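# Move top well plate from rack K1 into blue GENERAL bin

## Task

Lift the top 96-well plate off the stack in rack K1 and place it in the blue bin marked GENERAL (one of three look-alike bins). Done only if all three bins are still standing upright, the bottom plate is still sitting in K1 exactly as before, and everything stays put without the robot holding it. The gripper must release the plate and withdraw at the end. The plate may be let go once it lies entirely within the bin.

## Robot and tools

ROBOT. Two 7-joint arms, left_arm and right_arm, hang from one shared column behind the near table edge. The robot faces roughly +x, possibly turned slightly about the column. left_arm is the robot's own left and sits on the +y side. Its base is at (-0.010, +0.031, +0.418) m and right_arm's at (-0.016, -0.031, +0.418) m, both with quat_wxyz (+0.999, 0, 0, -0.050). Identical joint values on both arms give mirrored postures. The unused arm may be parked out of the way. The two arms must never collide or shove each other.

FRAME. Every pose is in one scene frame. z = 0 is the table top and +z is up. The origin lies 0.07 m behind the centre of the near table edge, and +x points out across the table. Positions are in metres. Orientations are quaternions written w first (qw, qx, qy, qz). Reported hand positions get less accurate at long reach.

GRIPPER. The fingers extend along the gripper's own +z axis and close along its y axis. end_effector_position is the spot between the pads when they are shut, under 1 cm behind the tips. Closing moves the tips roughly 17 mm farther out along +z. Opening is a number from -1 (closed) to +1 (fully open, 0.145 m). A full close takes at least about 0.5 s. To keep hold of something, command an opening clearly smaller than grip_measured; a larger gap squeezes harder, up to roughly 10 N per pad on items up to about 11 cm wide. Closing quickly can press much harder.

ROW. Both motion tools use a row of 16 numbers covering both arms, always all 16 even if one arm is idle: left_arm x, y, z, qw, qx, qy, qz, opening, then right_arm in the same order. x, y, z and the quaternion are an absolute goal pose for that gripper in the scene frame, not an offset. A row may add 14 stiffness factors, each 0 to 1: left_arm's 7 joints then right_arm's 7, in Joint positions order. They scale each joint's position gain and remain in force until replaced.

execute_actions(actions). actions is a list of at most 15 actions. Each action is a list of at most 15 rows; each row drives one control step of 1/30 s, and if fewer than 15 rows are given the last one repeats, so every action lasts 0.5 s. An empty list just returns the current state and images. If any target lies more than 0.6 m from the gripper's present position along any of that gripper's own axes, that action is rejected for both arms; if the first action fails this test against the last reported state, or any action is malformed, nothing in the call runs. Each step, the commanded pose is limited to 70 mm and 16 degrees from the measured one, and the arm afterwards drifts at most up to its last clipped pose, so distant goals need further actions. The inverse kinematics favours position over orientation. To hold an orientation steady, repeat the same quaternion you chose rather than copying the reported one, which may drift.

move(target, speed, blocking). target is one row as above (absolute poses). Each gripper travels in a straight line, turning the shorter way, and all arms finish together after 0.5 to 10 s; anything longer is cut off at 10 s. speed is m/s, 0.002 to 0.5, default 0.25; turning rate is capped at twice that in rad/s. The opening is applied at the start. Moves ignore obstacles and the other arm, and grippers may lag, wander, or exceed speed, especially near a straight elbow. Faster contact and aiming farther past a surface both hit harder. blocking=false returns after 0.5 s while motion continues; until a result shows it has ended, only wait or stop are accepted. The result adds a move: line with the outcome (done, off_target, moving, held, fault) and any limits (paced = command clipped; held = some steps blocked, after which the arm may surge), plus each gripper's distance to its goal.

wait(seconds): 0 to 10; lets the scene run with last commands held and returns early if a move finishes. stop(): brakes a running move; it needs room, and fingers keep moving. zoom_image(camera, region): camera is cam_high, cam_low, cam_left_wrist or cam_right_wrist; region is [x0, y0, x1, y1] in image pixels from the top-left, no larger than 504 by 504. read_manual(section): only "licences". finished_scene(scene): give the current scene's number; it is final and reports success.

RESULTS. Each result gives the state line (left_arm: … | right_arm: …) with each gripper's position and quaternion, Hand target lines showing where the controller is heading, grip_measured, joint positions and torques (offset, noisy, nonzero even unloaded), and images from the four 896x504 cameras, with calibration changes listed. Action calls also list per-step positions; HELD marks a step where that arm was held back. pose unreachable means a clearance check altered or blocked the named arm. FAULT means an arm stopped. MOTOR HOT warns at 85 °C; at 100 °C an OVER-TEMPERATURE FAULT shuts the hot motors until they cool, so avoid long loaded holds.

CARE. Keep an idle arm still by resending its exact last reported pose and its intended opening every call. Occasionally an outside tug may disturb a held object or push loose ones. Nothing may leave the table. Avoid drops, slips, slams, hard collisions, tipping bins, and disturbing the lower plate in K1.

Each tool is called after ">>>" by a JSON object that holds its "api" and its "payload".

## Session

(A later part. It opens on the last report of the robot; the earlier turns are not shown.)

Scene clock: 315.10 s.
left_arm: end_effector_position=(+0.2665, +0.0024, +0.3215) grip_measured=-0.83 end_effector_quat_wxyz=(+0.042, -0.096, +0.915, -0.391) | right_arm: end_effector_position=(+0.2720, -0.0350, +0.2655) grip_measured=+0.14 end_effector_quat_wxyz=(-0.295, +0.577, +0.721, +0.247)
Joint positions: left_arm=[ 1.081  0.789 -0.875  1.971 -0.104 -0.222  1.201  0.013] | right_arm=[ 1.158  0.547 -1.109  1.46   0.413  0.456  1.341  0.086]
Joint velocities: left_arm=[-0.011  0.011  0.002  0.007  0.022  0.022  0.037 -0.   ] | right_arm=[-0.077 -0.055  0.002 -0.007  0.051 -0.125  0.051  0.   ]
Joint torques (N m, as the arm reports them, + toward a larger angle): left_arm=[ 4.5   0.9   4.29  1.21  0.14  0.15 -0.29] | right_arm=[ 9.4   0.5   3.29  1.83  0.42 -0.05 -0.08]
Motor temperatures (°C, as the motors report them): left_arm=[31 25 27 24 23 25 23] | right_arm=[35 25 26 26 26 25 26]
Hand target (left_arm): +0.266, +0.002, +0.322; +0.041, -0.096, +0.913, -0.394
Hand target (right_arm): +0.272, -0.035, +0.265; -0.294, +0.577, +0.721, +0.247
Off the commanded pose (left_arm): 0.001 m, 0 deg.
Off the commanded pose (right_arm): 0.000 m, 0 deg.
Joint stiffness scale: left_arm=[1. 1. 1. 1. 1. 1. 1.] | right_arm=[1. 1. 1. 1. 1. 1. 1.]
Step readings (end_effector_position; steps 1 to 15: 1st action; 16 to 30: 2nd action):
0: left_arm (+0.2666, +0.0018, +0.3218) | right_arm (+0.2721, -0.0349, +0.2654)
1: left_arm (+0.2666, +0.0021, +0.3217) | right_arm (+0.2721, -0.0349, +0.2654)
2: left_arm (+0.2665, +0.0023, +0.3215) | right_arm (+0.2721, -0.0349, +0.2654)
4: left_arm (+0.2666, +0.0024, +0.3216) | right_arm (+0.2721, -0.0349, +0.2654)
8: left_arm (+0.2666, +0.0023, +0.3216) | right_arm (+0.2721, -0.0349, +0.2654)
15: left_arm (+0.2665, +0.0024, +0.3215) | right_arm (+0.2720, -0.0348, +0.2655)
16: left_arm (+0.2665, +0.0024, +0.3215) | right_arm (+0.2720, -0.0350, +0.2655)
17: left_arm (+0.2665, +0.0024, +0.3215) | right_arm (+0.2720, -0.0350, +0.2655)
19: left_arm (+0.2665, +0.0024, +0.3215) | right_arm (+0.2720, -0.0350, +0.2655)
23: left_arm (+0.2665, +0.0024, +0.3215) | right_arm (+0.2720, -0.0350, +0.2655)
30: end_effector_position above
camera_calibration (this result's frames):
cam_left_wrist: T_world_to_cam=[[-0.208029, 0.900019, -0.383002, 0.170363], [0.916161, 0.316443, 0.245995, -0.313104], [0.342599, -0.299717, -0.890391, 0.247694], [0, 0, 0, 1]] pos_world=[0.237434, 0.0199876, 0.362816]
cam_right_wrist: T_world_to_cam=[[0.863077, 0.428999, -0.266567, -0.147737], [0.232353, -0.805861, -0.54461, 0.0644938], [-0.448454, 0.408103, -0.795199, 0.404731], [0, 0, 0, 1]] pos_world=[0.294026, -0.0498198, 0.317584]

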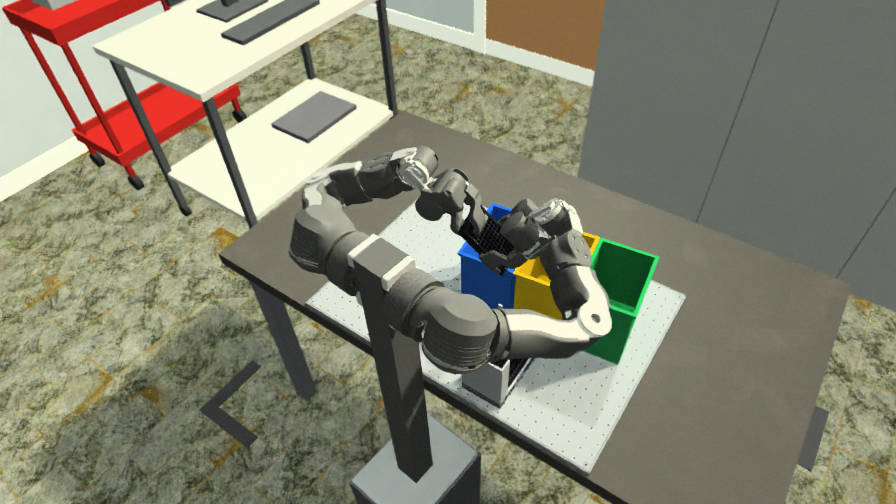

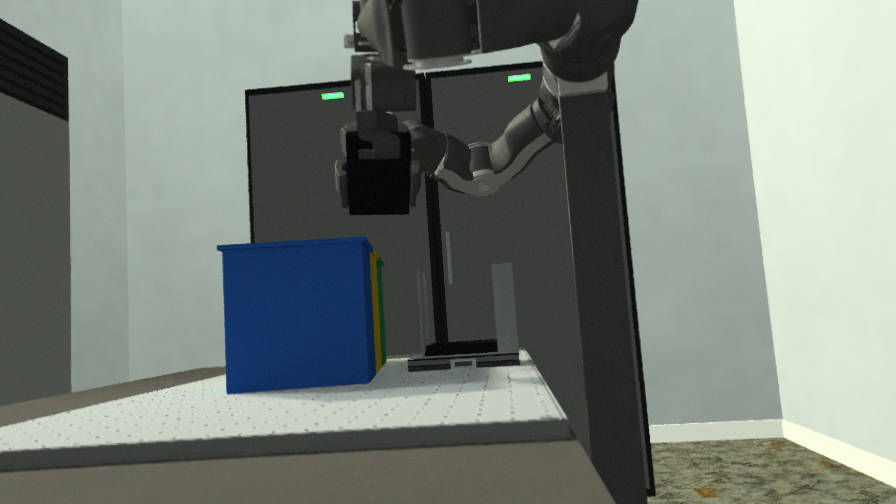

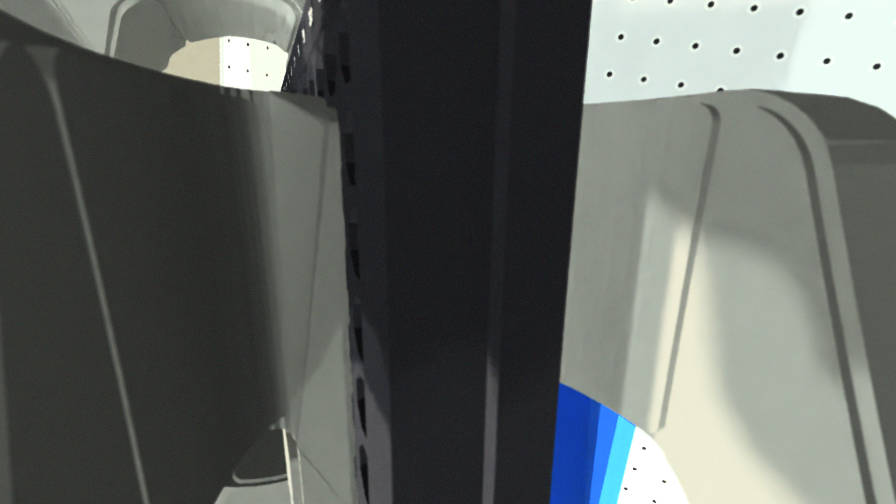

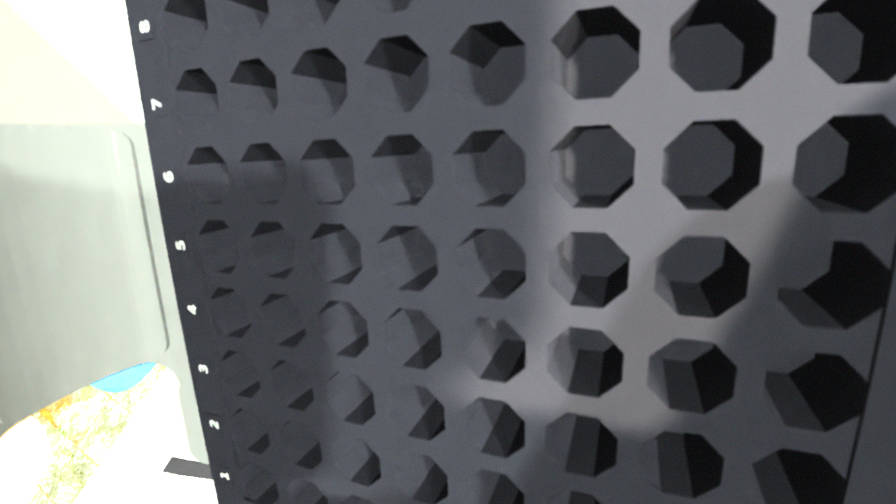

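>>> {"api": "execute_actions", "payload": {"actions": []}}

Scene clock: 325.27 s.
left_arm: end_effector_position=(+0.2665, +0.0024, +0.3215) grip_measured=-0.83 end_effector_quat_wxyz=(+0.042, -0.096, +0.915, -0.391) | right_arm: end_effector_position=(+0.2720, -0.0350, +0.2655) grip_measured=+0.14 end_effector_quat_wxyz=(-0.295, +0.577, +0.721, +0.247)
Joint positions: left_arm=[ 1.081  0.789 -0.875  1.971 -0.104 -0.222  1.201  0.013] | right_arm=[ 1.158  0.547 -1.109  1.46   0.413  0.456  1.341  0.086]
Joint velocities: left_arm=[-0.011  0.077 -0.002 -0.002 -0.051  0.022  0.022 -0.   ] | right_arm=[ 0.033  0.077  0.002 -0.017  0.007 -0.066  0.022  0.   ]
Joint torques (N m, as the arm reports them, + toward a larger angle): left_arm=[ 4.48  0.91  4.29  1.19  0.13  0.15 -0.29] | right_arm=[ 9.46  0.49  3.25  1.81  0.41 -0.06 -0.08]
Motor temperatures (°C, as the motors report them): left_arm=[31 25 27 24 23 25 24] | right_arm=[35 25 26 26 26 25 26]
Hand target (left_arm): +0.266, +0.002, +0.322; +0.041, -0.096, +0.913, -0.394
Hand target (right_arm): +0.272, -0.035, +0.265; -0.294, +0.577, +0.721, +0.247
Off the commanded pose (left_arm): 0.001 m, 0 deg.
Off the commanded pose (right_arm): 0.000 m, 0 deg.
Joint stiffness scale: left_arm=[1. 1. 1. 1. 1. 1. 1.] | right_arm=[1. 1. 1. 1. 1. 1. 1.]
camera_calibration (this result's frames):
cam_left_wrist: T_world_to_cam=[[-0.208029, 0.900019, -0.383002, 0.170363], [0.916161, 0.316443, 0.245995, -0.313104], [0.342599, -0.299717, -0.890391, 0.247694], [0, 0, 0, 1]] pos_world=[0.237434, 0.0199876, 0.362816]
cam_right_wrist: T_world_to_cam=[[0.863077, 0.428999, -0.266567, -0.147737], [0.232353, -0.805861, -0.54461, 0.0644938], [-0.448454, 0.408103, -0.795199, 0.404731], [0, 0, 0, 1]] pos_world=[0.294026, -0.0498198, 0.317584]

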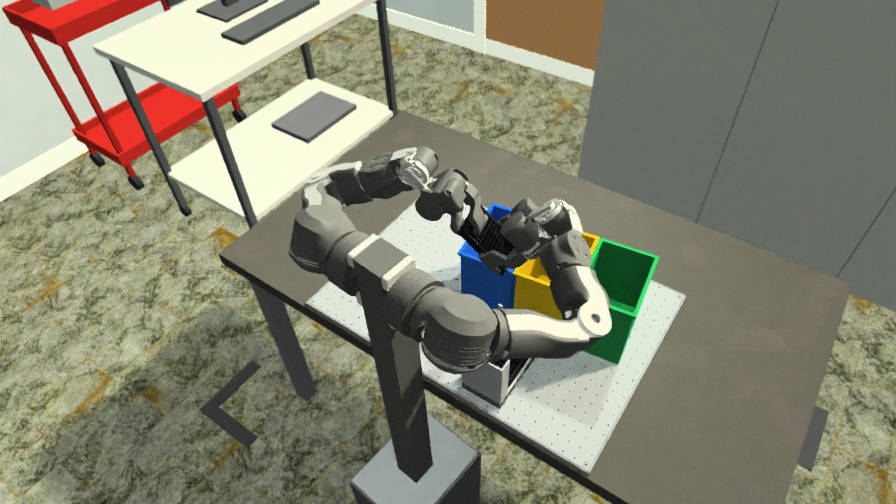

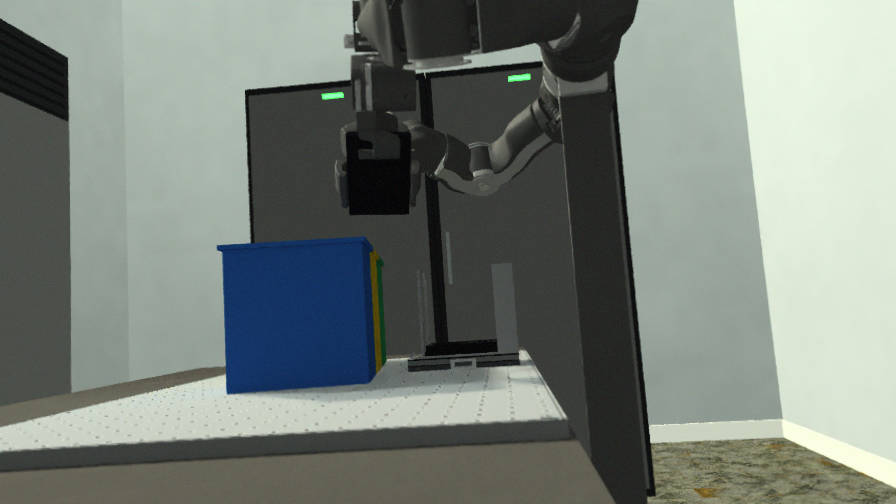

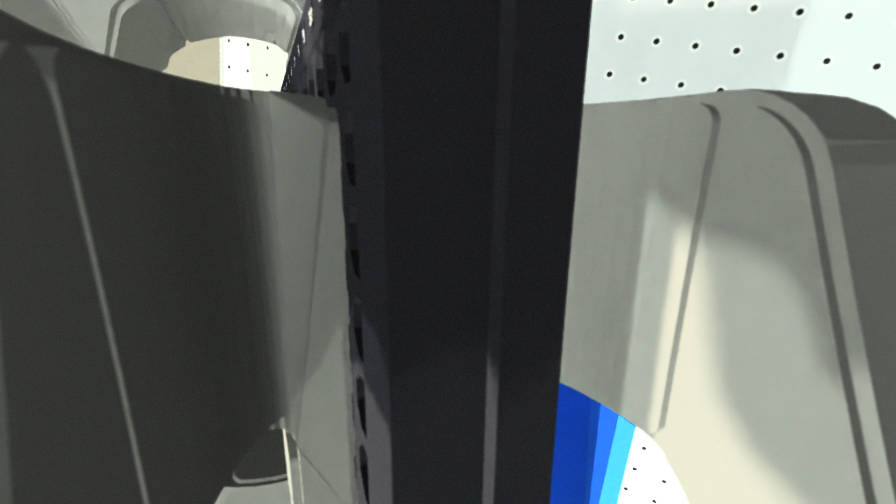

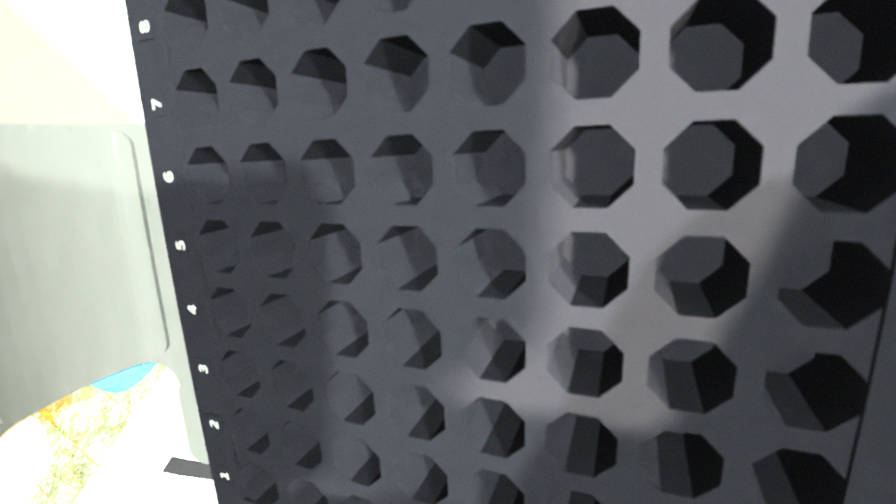

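>>> {"api": "execute_actions", "payload": {"actions": [[
[0.2661,0.0017,0.3221,0.0414,-0.0959,0.9131,-0.3941,-1.0,0.2721,-0.0350,0.2654,-0.294,0.577,0.721,0.247,-0.15],
[0.2661,0.0017,0.3221,0.0414,-0.0959,0.9131,-0.3941,-1.0,0.2721,-0.0350,0.2654,-0.294,0.577,0.721,0.247,-0.05],
[0.2661,0.0017,0.3221,0.0414,-0.0959,0.9131,-0.3941,-1.0,0.2721,-0.0350,0.2654,-0.294,0.577,0.721,0.247,0.05],
[0.2661,0.0017,0.3221,0.0414,-0.0959,0.9131,-0.3941,-1.0,0.2721,-0.0350,0.2654,-0.294,0.577,0.721,0.247,0.10],
[0.2661,0.0017,0.3221,0.0414,-0.0959,0.9131,-0.3941,-1.0,0.2721,-0.0350,0.2654,-0.294,0.577,0.721,0.247,0.14],
[0.2661,0.0017,0.3221,0.0414,-0.0959,0.9131,-0.3941,-1.0,0.2721,-0.0350,0.2654,-0.294,0.577,0.721,0.247,0.17],
[0.2661,0.0017,0.3221,0.0414,-0.0959,0.9131,-0.3941,-1.0,0.2721,-0.0350,0.2654,-0.294,0.577,0.721,0.247,0.20],
[0.2661,0.0017,0.3221,0.0414,-0.0959,0.9131,-0.3941,-1.0,0.2721,-0.0350,0.2654,-0.294,0.577,0.721,0.247,0.24],
[0.2661,0.0017,0.3221,0.0414,-0.0959,0.9131,-0.3941,-1.0,0.2721,-0.0350,0.2654,-0.294,0.577,0.721,0.247,0.28],
[0.2661,0.0017,0.3221,0.0414,-0.0959,0.9131,-0.3941,-1.0,0.2721,-0.0350,0.2654,-0.294,0.577,0.721,0.247,0.33],
[0.2661,0.0017,0.3221,0.0414,-0.0959,0.9131,-0.3941,-1.0,0.2721,-0.0350,0.2654,-0.294,0.577,0.721,0.247,0.38],
[0.2661,0.0017,0.3221,0.0414,-0.0959,0.9131,-0.3941,-1.0,0.2721,-0.0350,0.2654,-0.294,0.577,0.721,0.247,0.44],
[0.2661,0.0017,0.3221,0.0414,-0.0959,0.9131,-0.3941,-1.0,0.2721,-0.0350,0.2654,-0.294,0.577,0.721,0.247,0.50],
[0.2661,0.0017,0.3221,0.0414,-0.0959,0.9131,-0.3941,-1.0,0.2721,-0.0350,0.2654,-0.294,0.577,0.721,0.247,0.55]
]]}}

Scene clock: 333.20 s.
left_arm: end_effector_position=(+0.2664, +0.0024, +0.3215) grip_measured=-0.83 end_effector_quat_wxyz=(+0.042, -0.095, +0.915, -0.391) | right_arm: end_effector_position=(+0.2720, -0.0350, +0.2655) grip_measured=+0.55 end_effector_quat_wxyz=(-0.295, +0.577, +0.721, +0.247)
Joint positions: left_arm=[ 1.081  0.789 -0.875  1.971 -0.104 -0.222  1.201  0.012] | right_arm=[ 1.158  0.547 -1.109  1.46   0.413  0.456  1.341  0.115]
Joint velocities: left_arm=[-0.033 -0.011 -0.012 -0.002  0.022 -0.051 -0.066 -0.   ] | right_arm=[ 0.033 -0.055  0.002  0.002 -0.007 -0.051  0.007  0.   ]
Joint torques (N m, as the arm reports them, + toward a larger angle): left_arm=[ 4.47  0.91  4.28  1.2   0.13  0.15 -0.29] | right_arm=[ 9.37  0.43  3.2   1.82  0.43 -0.04 -0.07]
Motor temperatures (°C, as the motors report them): left_arm=[31 25 27 24 23 25 24] | right_arm=[36 25 26 26 26 25 26]
Hand target (left_arm): +0.266, +0.002, +0.322; +0.041, -0.096, +0.913, -0.394
Hand target (right_arm): +0.272, -0.035, +0.265; -0.294, +0.577, +0.721, +0.247
Off the commanded pose (left_arm): 0.001 m, 0 deg.
Off the commanded pose (right_arm): 0.000 m, 0 deg.
Joint stiffness scale: left_arm=[1. 1. 1. 1. 1. 1. 1.] | right_arm=[1. 1. 1. 1. 1. 1. 1.]
Step readings (end_effector_position):
0: left_arm (+0.2665, +0.0024, +0.3215) | right_arm (+0.2720, -0.0350, +0.2655)
1: left_arm (+0.2665, +0.0024, +0.3215) | right_arm (+0.2720, -0.0350, +0.2655)
2: left_arm (+0.2665, +0.0024, +0.3215) | right_arm (+0.2720, -0.0350, +0.2655)
4: left_arm (+0.2665, +0.0024, +0.3215) | right_arm (+0.2720, -0.0350, +0.2655)
8: left_arm (+0.2664, +0.0024, +0.3215) | right_arm (+0.2720, -0.0350, +0.2655)
15: end_effector_position above
camera_calibration (this result's frames):
cam_left_wrist: T_world_to_cam=[[-0.207658, 0.900104, -0.383004, 0.170265], [0.916231, 0.316118, 0.246151, -0.31315], [0.342636, -0.299805, -0.890347, 0.247676], [0, 0, 0, 1]] pos_world=[0.237412, 0.0199911, 0.362812]
cam_right_wrist: T_world_to_cam=[[0.863077, 0.428999, -0.266567, -0.147737], [0.232353, -0.805861, -0.54461, 0.0644938], [-0.448454, 0.408103, -0.795199, 0.404731], [0, 0, 0, 1]] pos_world=[0.294026, -0.0498198, 0.317584]

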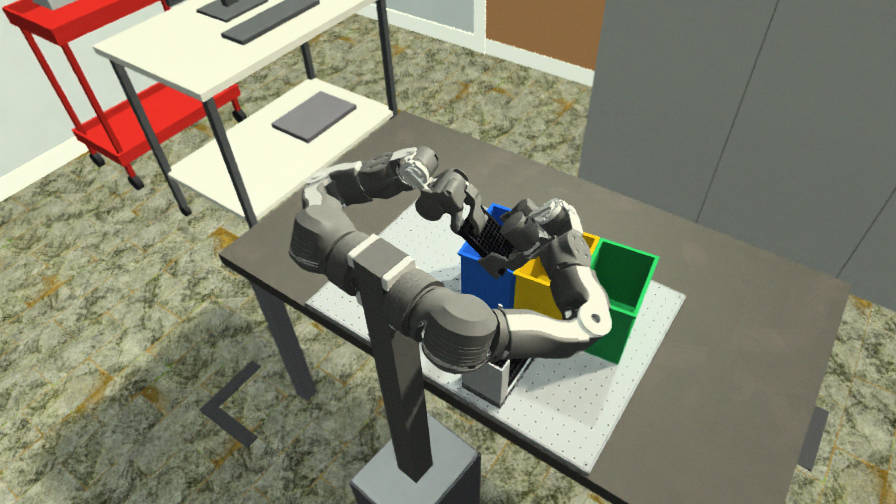

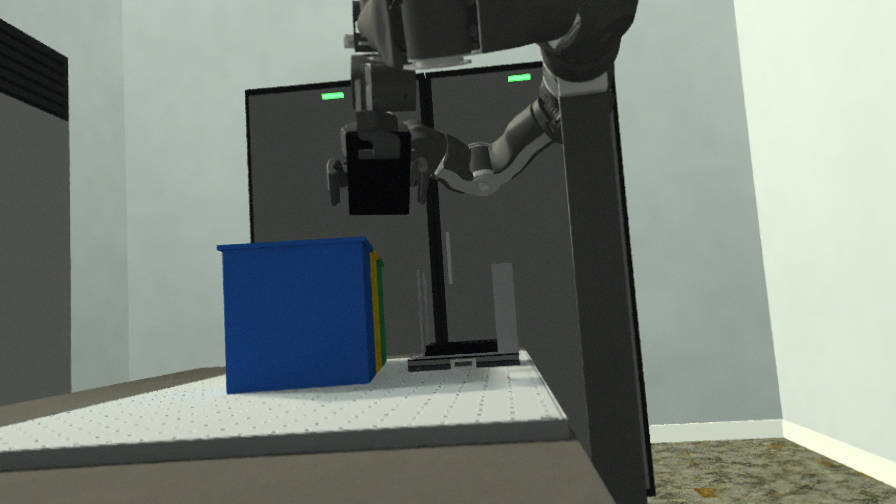

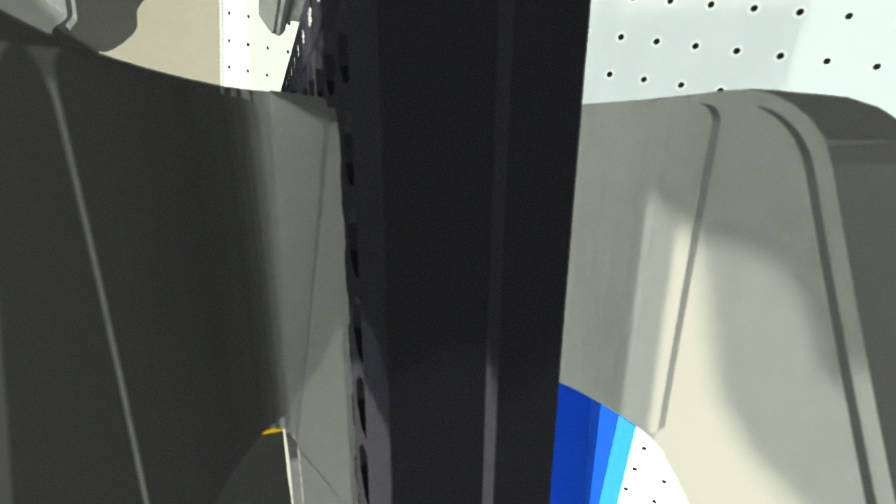

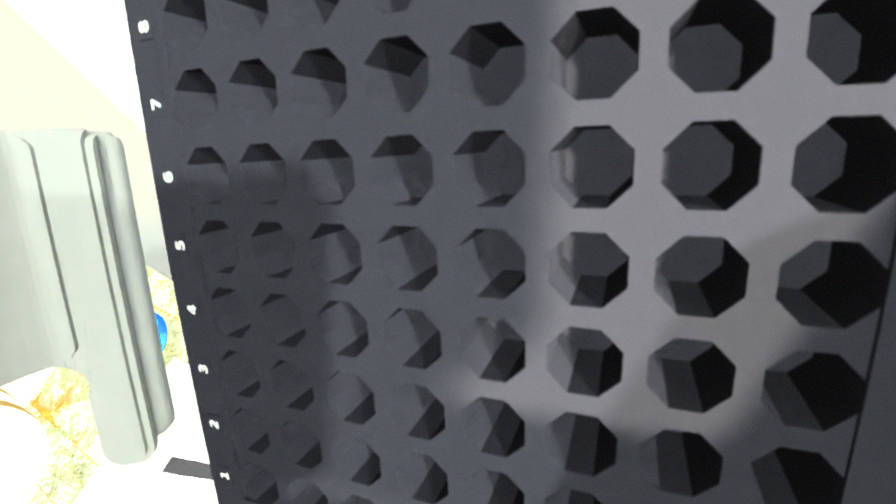

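>>> {"api": "move", "payload": {"target": [0.2645,0.010,0.325,0.0314,-0.0997,0.9485,-0.2990,-1.0,0.284,-0.105,0.305,-0.294,0.577,0.721,0.247,0.55], "speed": 0.15}}

Scene clock: 379.23 s.
left_arm: end_effector_position=(+0.2639, +0.0087, +0.3258) grip_measured=-0.83 end_effector_quat_wxyz=(+0.033, -0.097, +0.948, -0.302) | right_arm: end_effector_position=(+0.2861, -0.1054, +0.3055) grip_measured=+0.55 end_effector_quat_wxyz=(-0.291, +0.579, +0.720, +0.251)
Joint positions: left_arm=[ 1.241  0.722 -0.949  1.925 -0.039 -0.149  1.412  0.012] | right_arm=[ 1.298  0.706 -1.099  1.343  0.486  0.32   1.544  0.115]
Joint velocities: left_arm=[ 0.033 -0.011  0.007  0.012 -0.007 -0.022  0.007  0.   ] | right_arm=[-0.011 -0.055 -0.002 -0.017  0.125 -0.007 -0.051 -0.   ]
Joint torques (N m, as the arm reports them, + toward a larger angle): left_arm=[5.43 0.27 3.38 0.34 0.08 0.23 0.03] | right_arm=[ 9.27  0.65  3.07  1.11  0.5  -0.07  0.13]
Motor temperatures (°C, as the motors report them): left_arm=[31 25 28 24 23 25 24] | right_arm=[37 25 26 26 26 25 26]
Hand target (left_arm): +0.264, +0.009, +0.325; +0.031, -0.099, +0.949, -0.299
Hand target (right_arm): +0.285, -0.105, +0.305; -0.293, +0.576, +0.721, +0.248
Off the commanded pose (left_arm): 0.002 m, 0 deg.
Off the commanded pose (right_arm): 0.002 m, 1 deg.
Joint stiffness scale: left_arm=[1. 1. 1. 1. 1. 1. 1.] | right_arm=[1. 1. 1. 1. 1. 1. 1.]
move: done
camera_calibration (this result's frames):
cam_left_wrist: T_world_to_cam=[[-0.21671, 0.95537, -0.200763, 0.108247], [0.926814, 0.265945, 0.26512, -0.322449], [0.306679, -0.128616, -0.943083, 0.279438], [0, 0, 0, 1]] pos_world=[0.236611, 0.0182786, 0.370753]
cam_right_wrist: T_world_to_cam=[[0.868712, 0.422351, -0.258764, -0.12368], [0.230876, -0.80747, -0.542852, 0.0259852], [-0.438218, 0.41184, -0.79897, 0.470212], [0, 0, 0, 1]] pos_world=[0.307498, -0.120434, 0.357787]

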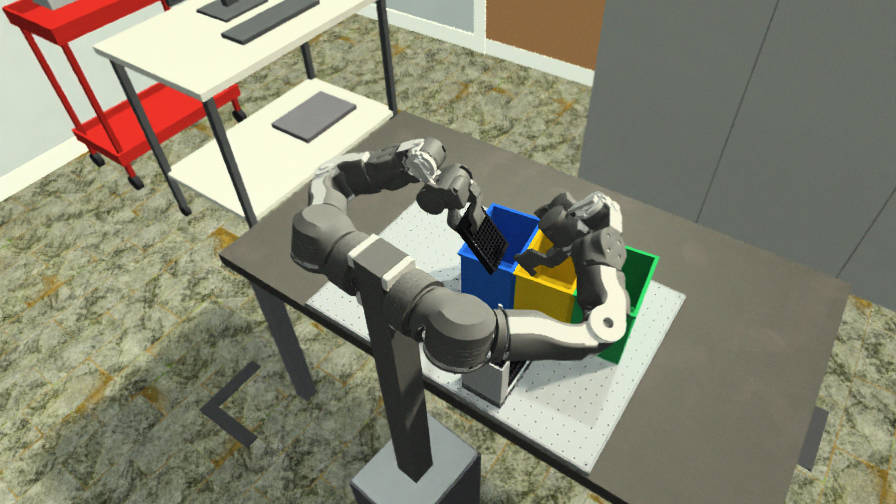

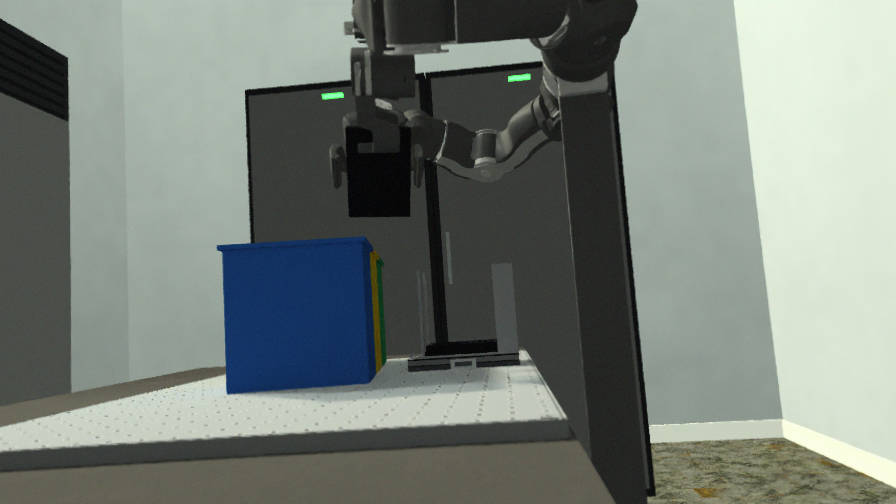

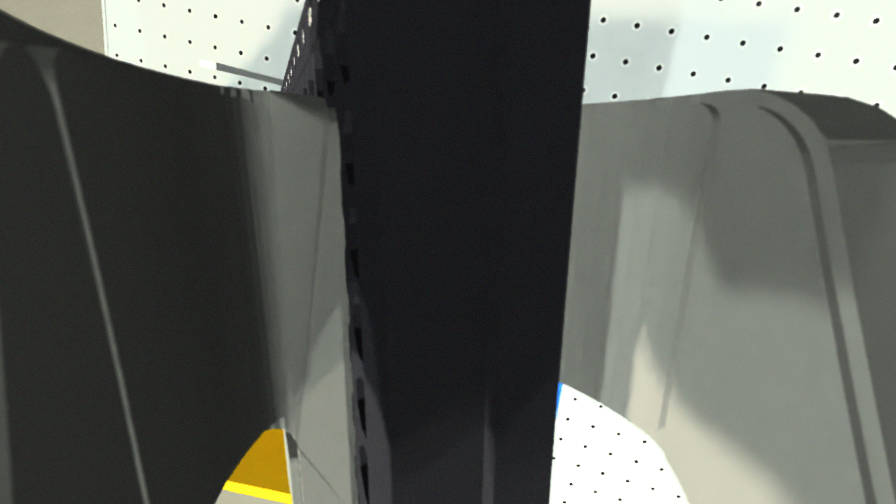

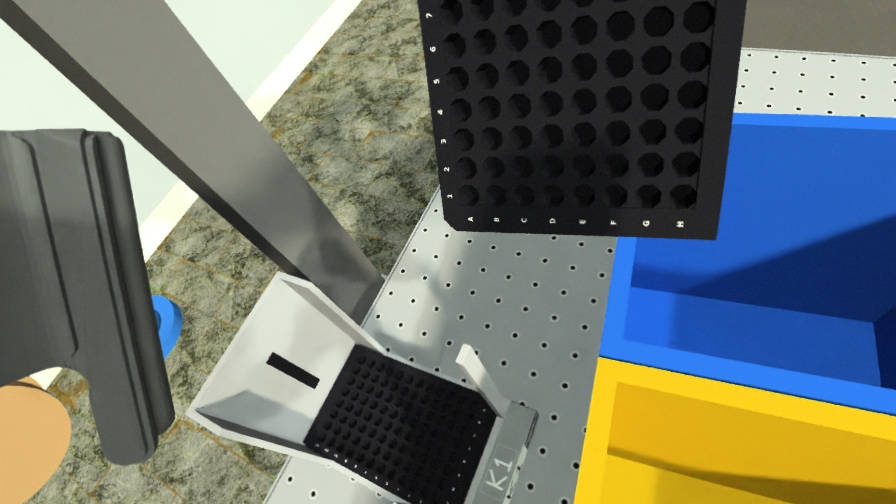

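>>> {"api": "move", "payload": {"target": [0.357,0.022,0.325,0.0199,-0.1026,0.9762,-0.1898,-1.0,0.295,-0.17,0.305,-0.2201,0.7439,0.5471,0.3147,0.55], "speed": 0.2}}

Scene clock: 389.30 s.
left_arm: end_effector_position=(+0.3556, +0.0200, +0.3235) grip_measured=-0.83 end_effector_quat_wxyz=(+0.019, -0.104, +0.976, -0.193) | right_arm: end_effector_position=(+0.2947, -0.1701, +0.3054) grip_measured=+0.55 end_effector_quat_wxyz=(-0.220, +0.742, +0.549, +0.315)
Joint positions: left_arm=[ 1.501  0.478 -1.169  1.269  0.006 -0.479  1.558  0.012] | right_arm=[ 1.176  1.015 -0.993  1.541  0.593  0.597  1.239  0.115]
Joint velocities: left_arm=[-0.055 -0.055  0.022 -0.002  0.051 -0.095 -0.037  0.   ] | right_arm=[-0.033 -0.077 -0.017  0.002  0.022  0.037  0.037 -0.   ]
Joint torques (N m, as the arm reports them, + toward a larger angle): left_arm=[8.04 0.01 3.13 0.77 0.12 0.05 0.12] | right_arm=[ 7.33  1.77  3.6   0.94  0.45  0.02 -0.21]
Motor temperatures (°C, as the motors report them): left_arm=[32 25 28 24 23 25 24] | right_arm=[37 25 26 26 26 25 26]
Hand target (left_arm): +0.355, +0.020, +0.323; +0.019, -0.101, +0.976, -0.190
Hand target (right_arm): +0.295, -0.170, +0.305; -0.220, +0.744, +0.547, +0.316
Off the commanded pose (left_arm): 0.003 m, 0 deg.
Off the commanded pose (right_arm): 0.001 m, 0 deg.
Joint stiffness scale: left_arm=[1. 1. 1. 1. 1. 1. 1.] | right_arm=[1. 1. 1. 1. 1. 1. 1.]
joint sent to its limit (left arm) — the command would take joint 7 (wrist yaw) past its upper limit, so that joint was sent only as far as its limit.
move: done
camera_calibration (this result's frames):
cam_left_wrist: T_world_to_cam=[[-0.22675, 0.973643, 0.0245518, 0.0471942], [0.939728, 0.212089, 0.268197, -0.414273], [0.255921, 0.0838857, -0.963051, 0.270882], [0, 0, 0, 1]] pos_world=[0.330681, 0.0191892, 0.370822]
cam_right_wrist: T_world_to_cam=[[0.963111, -0.0566198, -0.26308, -0.211836], [-0.196577, -0.815666, -0.544101, 0.0966469], [-0.183779, 0.575746, -0.796707, 0.452737], [0, 0, 0, 1]] pos_world=[0.306223, -0.193824, 0.357555]

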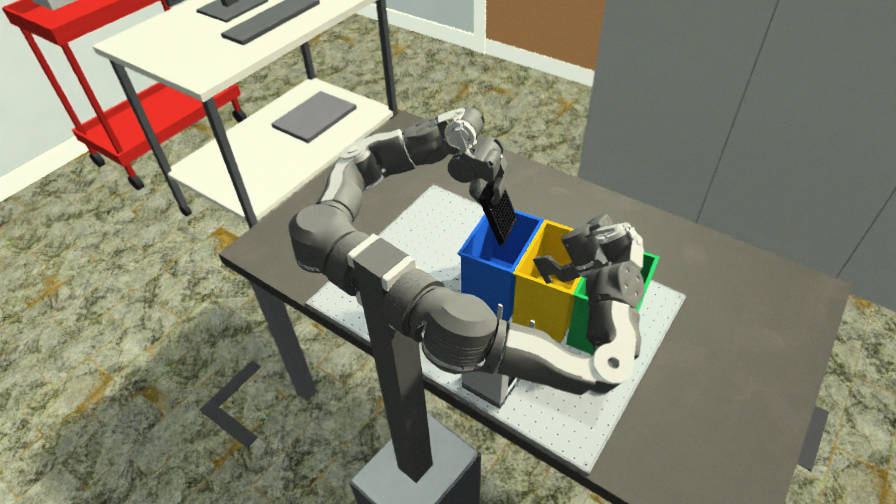

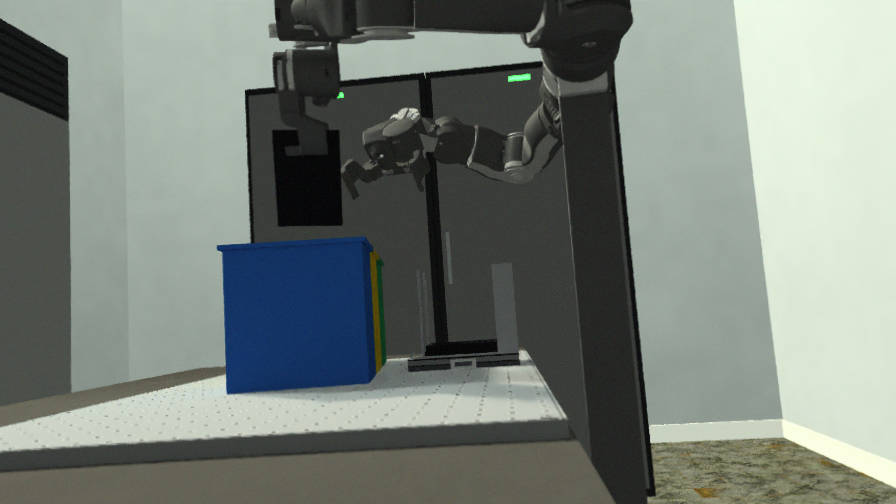

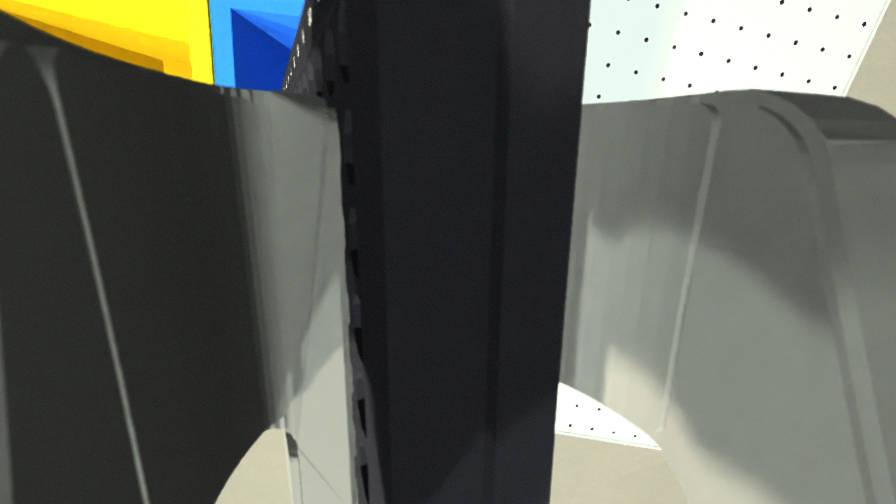

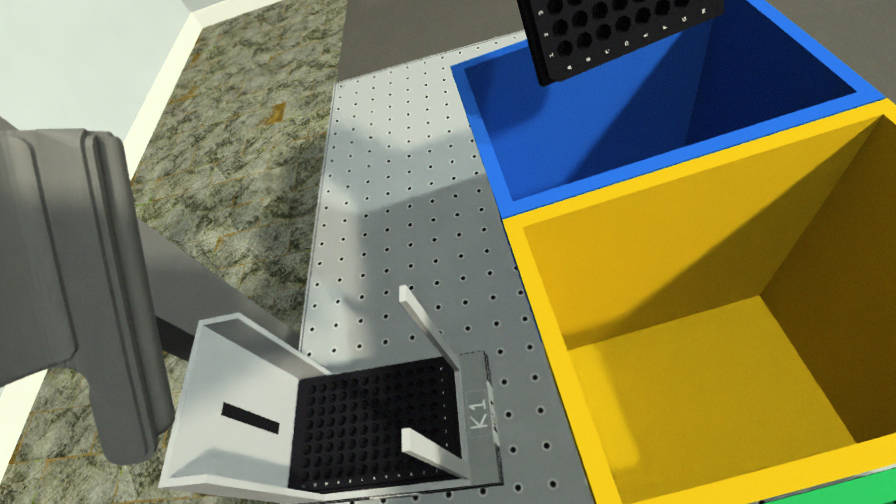

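>>> {"api": "zoom_image", "payload": {"camera": "cam_left_wrist", "region": [120, 0, 360, 120]}}

>>> {"api": "zoom_image", "payload": {"camera": "cam_low", "region": [200, 100, 400, 280]}}

>>> {"api": "zoom_image", "payload": {"camera": "cam_right_wrist", "region": [430, 0, 896, 250]}}

Region (120, 0, 360, 120) of cam_left_wrist's 896x504 image, scaled by 2.100, with more detail than that image has.

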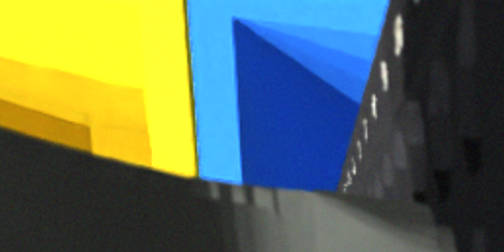

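Region (200, 100, 400, 280) of cam_low's 896x504 image, scaled by 2.520, with more detail than that image has; it fills the top 454 rows of this view, and the rest is white.

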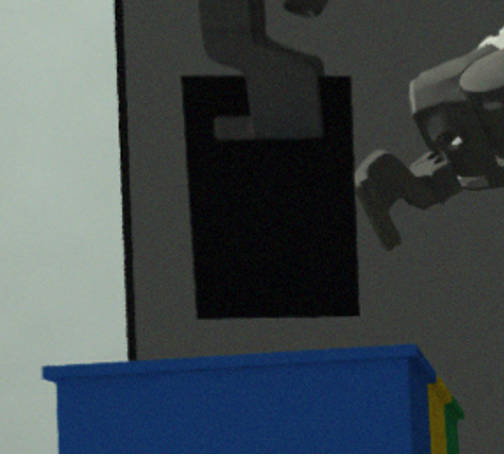

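Region (430, 0, 896, 250) of cam_right_wrist's 896x504 image, scaled by 1.082, with more detail than that image has; it fills the top 270 rows of this view, and the rest is white.

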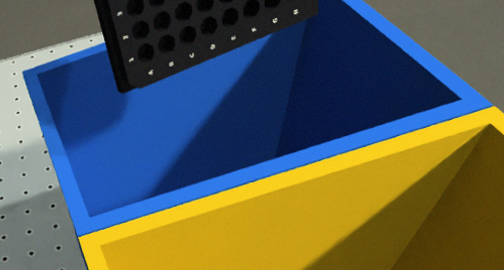

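>>> {"api": "move", "payload": {"target": [0.360,-0.007,0.225,0.0091,-0.1041,0.9907,-0.0867,-1.0,0.295,-0.17,0.305,-0.2201,0.7439,0.5471,0.3147,0.55], "speed": 0.13}}

Scene clock: 410.93 s.
left_arm: end_effector_position=(+0.3585, -0.0072, +0.2233) grip_measured=-0.83 end_effector_quat_wxyz=(+0.009, -0.107, +0.991, -0.083) | right_arm: end_effector_position=(+0.2947, -0.1701, +0.3054) grip_measured=+0.55 end_effector_quat_wxyz=(-0.220, +0.743, +0.548, +0.315)
Joint positions: left_arm=[ 1.341  0.248 -1.306  1.071 -0.259 -0.471  1.482  0.012] | right_arm=[ 1.176  1.015 -0.993  1.541  0.593  0.598  1.238  0.115]
Joint velocities: left_arm=[-0.055 -0.011  0.002  0.007  0.022  0.037 -0.11  -0.   ] | right_arm=[-0.011 -0.011 -0.012  0.002 -0.022 -0.022 -0.037 -0.   ]
Joint torques (N m, as the arm reports them, + toward a larger angle): left_arm=[ 7.77 -0.04  3.72  1.11 -0.08 -0.01 -0.01] | right_arm=[ 7.75  1.66  3.4   0.77  0.42  0.02 -0.14]
Motor temperatures (°C, as the motors report them): left_arm=[36 25 27 24 23 25 23] | right_arm=[36 25 27 26 26 25 26]
Hand target (left_arm): +0.359, -0.008, +0.224; +0.010, -0.106, +0.991, -0.086
Hand target (right_arm): +0.295, -0.170, +0.305; -0.220, +0.744, +0.547, +0.315
Off the commanded pose (left_arm): 0.002 m, 1 deg.
Off the commanded pose (right_arm): 0.000 m, 0 deg.
Joint stiffness scale: left_arm=[1. 1. 1. 1. 1. 1. 1.] | right_arm=[1. 1. 1. 1. 1. 1. 1.]
move: done
camera_calibration (this result's frames):
cam_left_wrist: T_world_to_cam=[[-0.22402, 0.943479, 0.244261, 0.0265103], [0.951089, 0.156941, 0.26608, -0.388366], [0.212706, 0.291921, -0.93249, 0.186064], [0, 0, 0, 1]] pos_world=[0.335733, -0.0183773, 0.270364]
cam_right_wrist: T_world_to_cam=[[0.962782, -0.0577527, -0.264038, -0.211663], [-0.198101, -0.815358, -0.54401, 0.0970874], [-0.183867, 0.576069, -0.796453, 0.452743], [0, 0, 0, 1]] pos_world=[0.306263, -0.193874, 0.357518]

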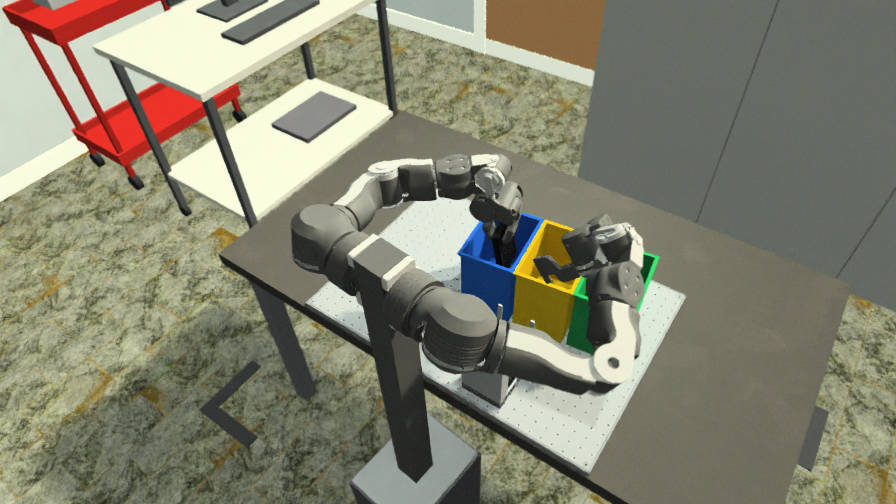

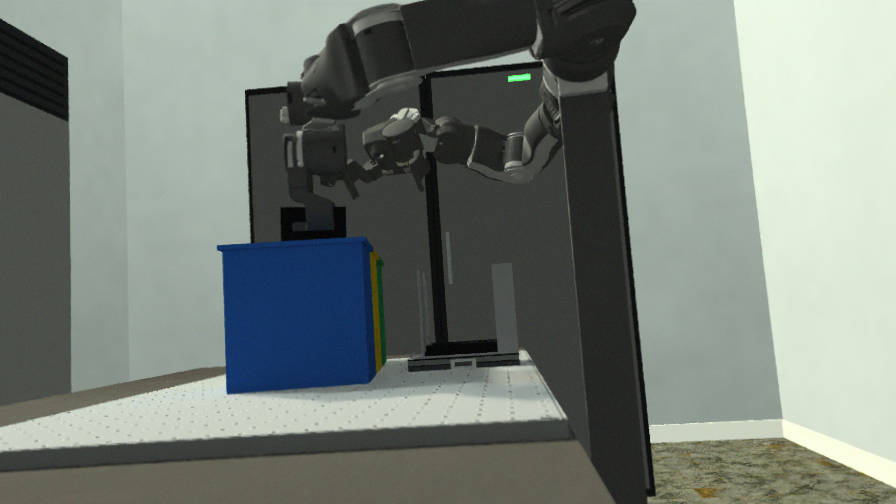

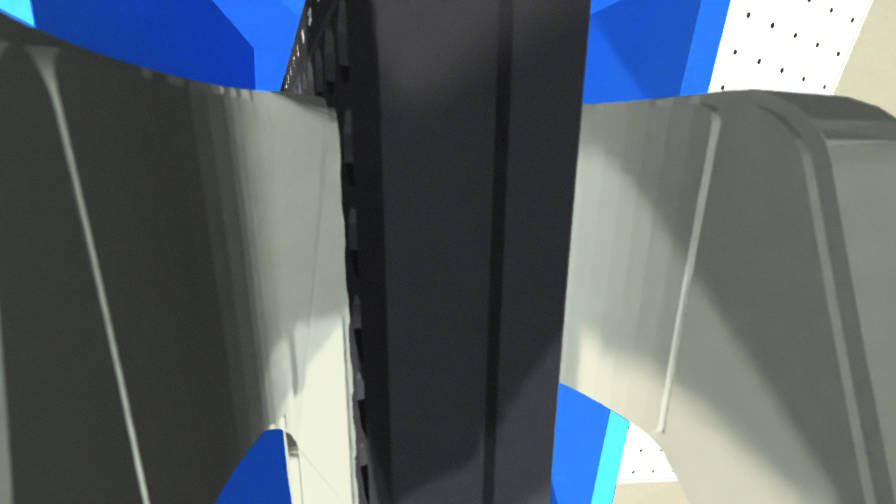

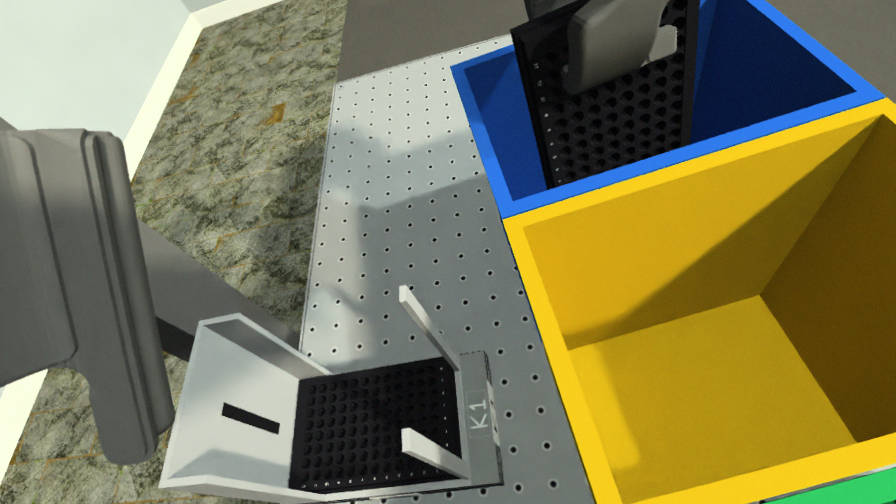

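>>> {"api": "zoom_image", "payload": {"camera": "cam_left_wrist", "region": [0, 0, 120, 60]}}

>>> {"api": "zoom_image", "payload": {"camera": "cam_left_wrist", "region": [580, 0, 780, 110]}}

>>> {"api": "zoom_image", "payload": {"camera": "cam_low", "region": [200, 120, 400, 280]}}

Region (0, 0, 120, 60) of cam_left_wrist's 896x504 image, scaled by 4.200, with more detail than that image has.

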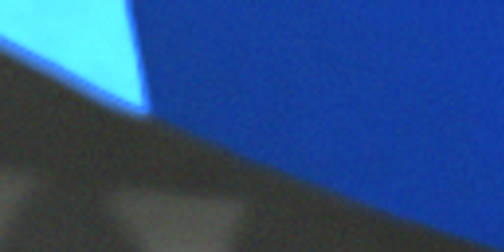

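Region (580, 0, 780, 110) of cam_left_wrist's 896x504 image, scaled by 2.520, with more detail than that image has; it fills the top 277 rows of this view, and the rest is white.

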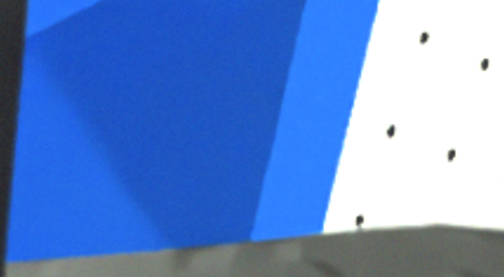

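Region (200, 120, 400, 280) of cam_low's 896x504 image, scaled by 2.520, with more detail than that image has; it fills the top 403 rows of this view, and the rest is white.

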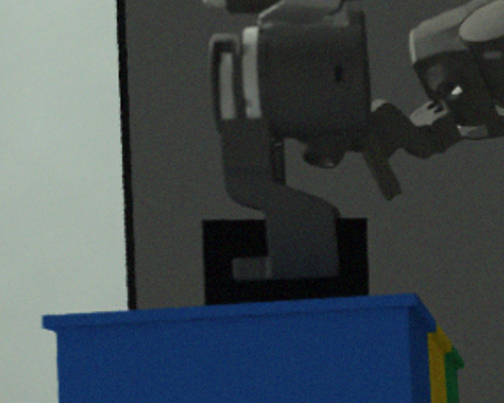

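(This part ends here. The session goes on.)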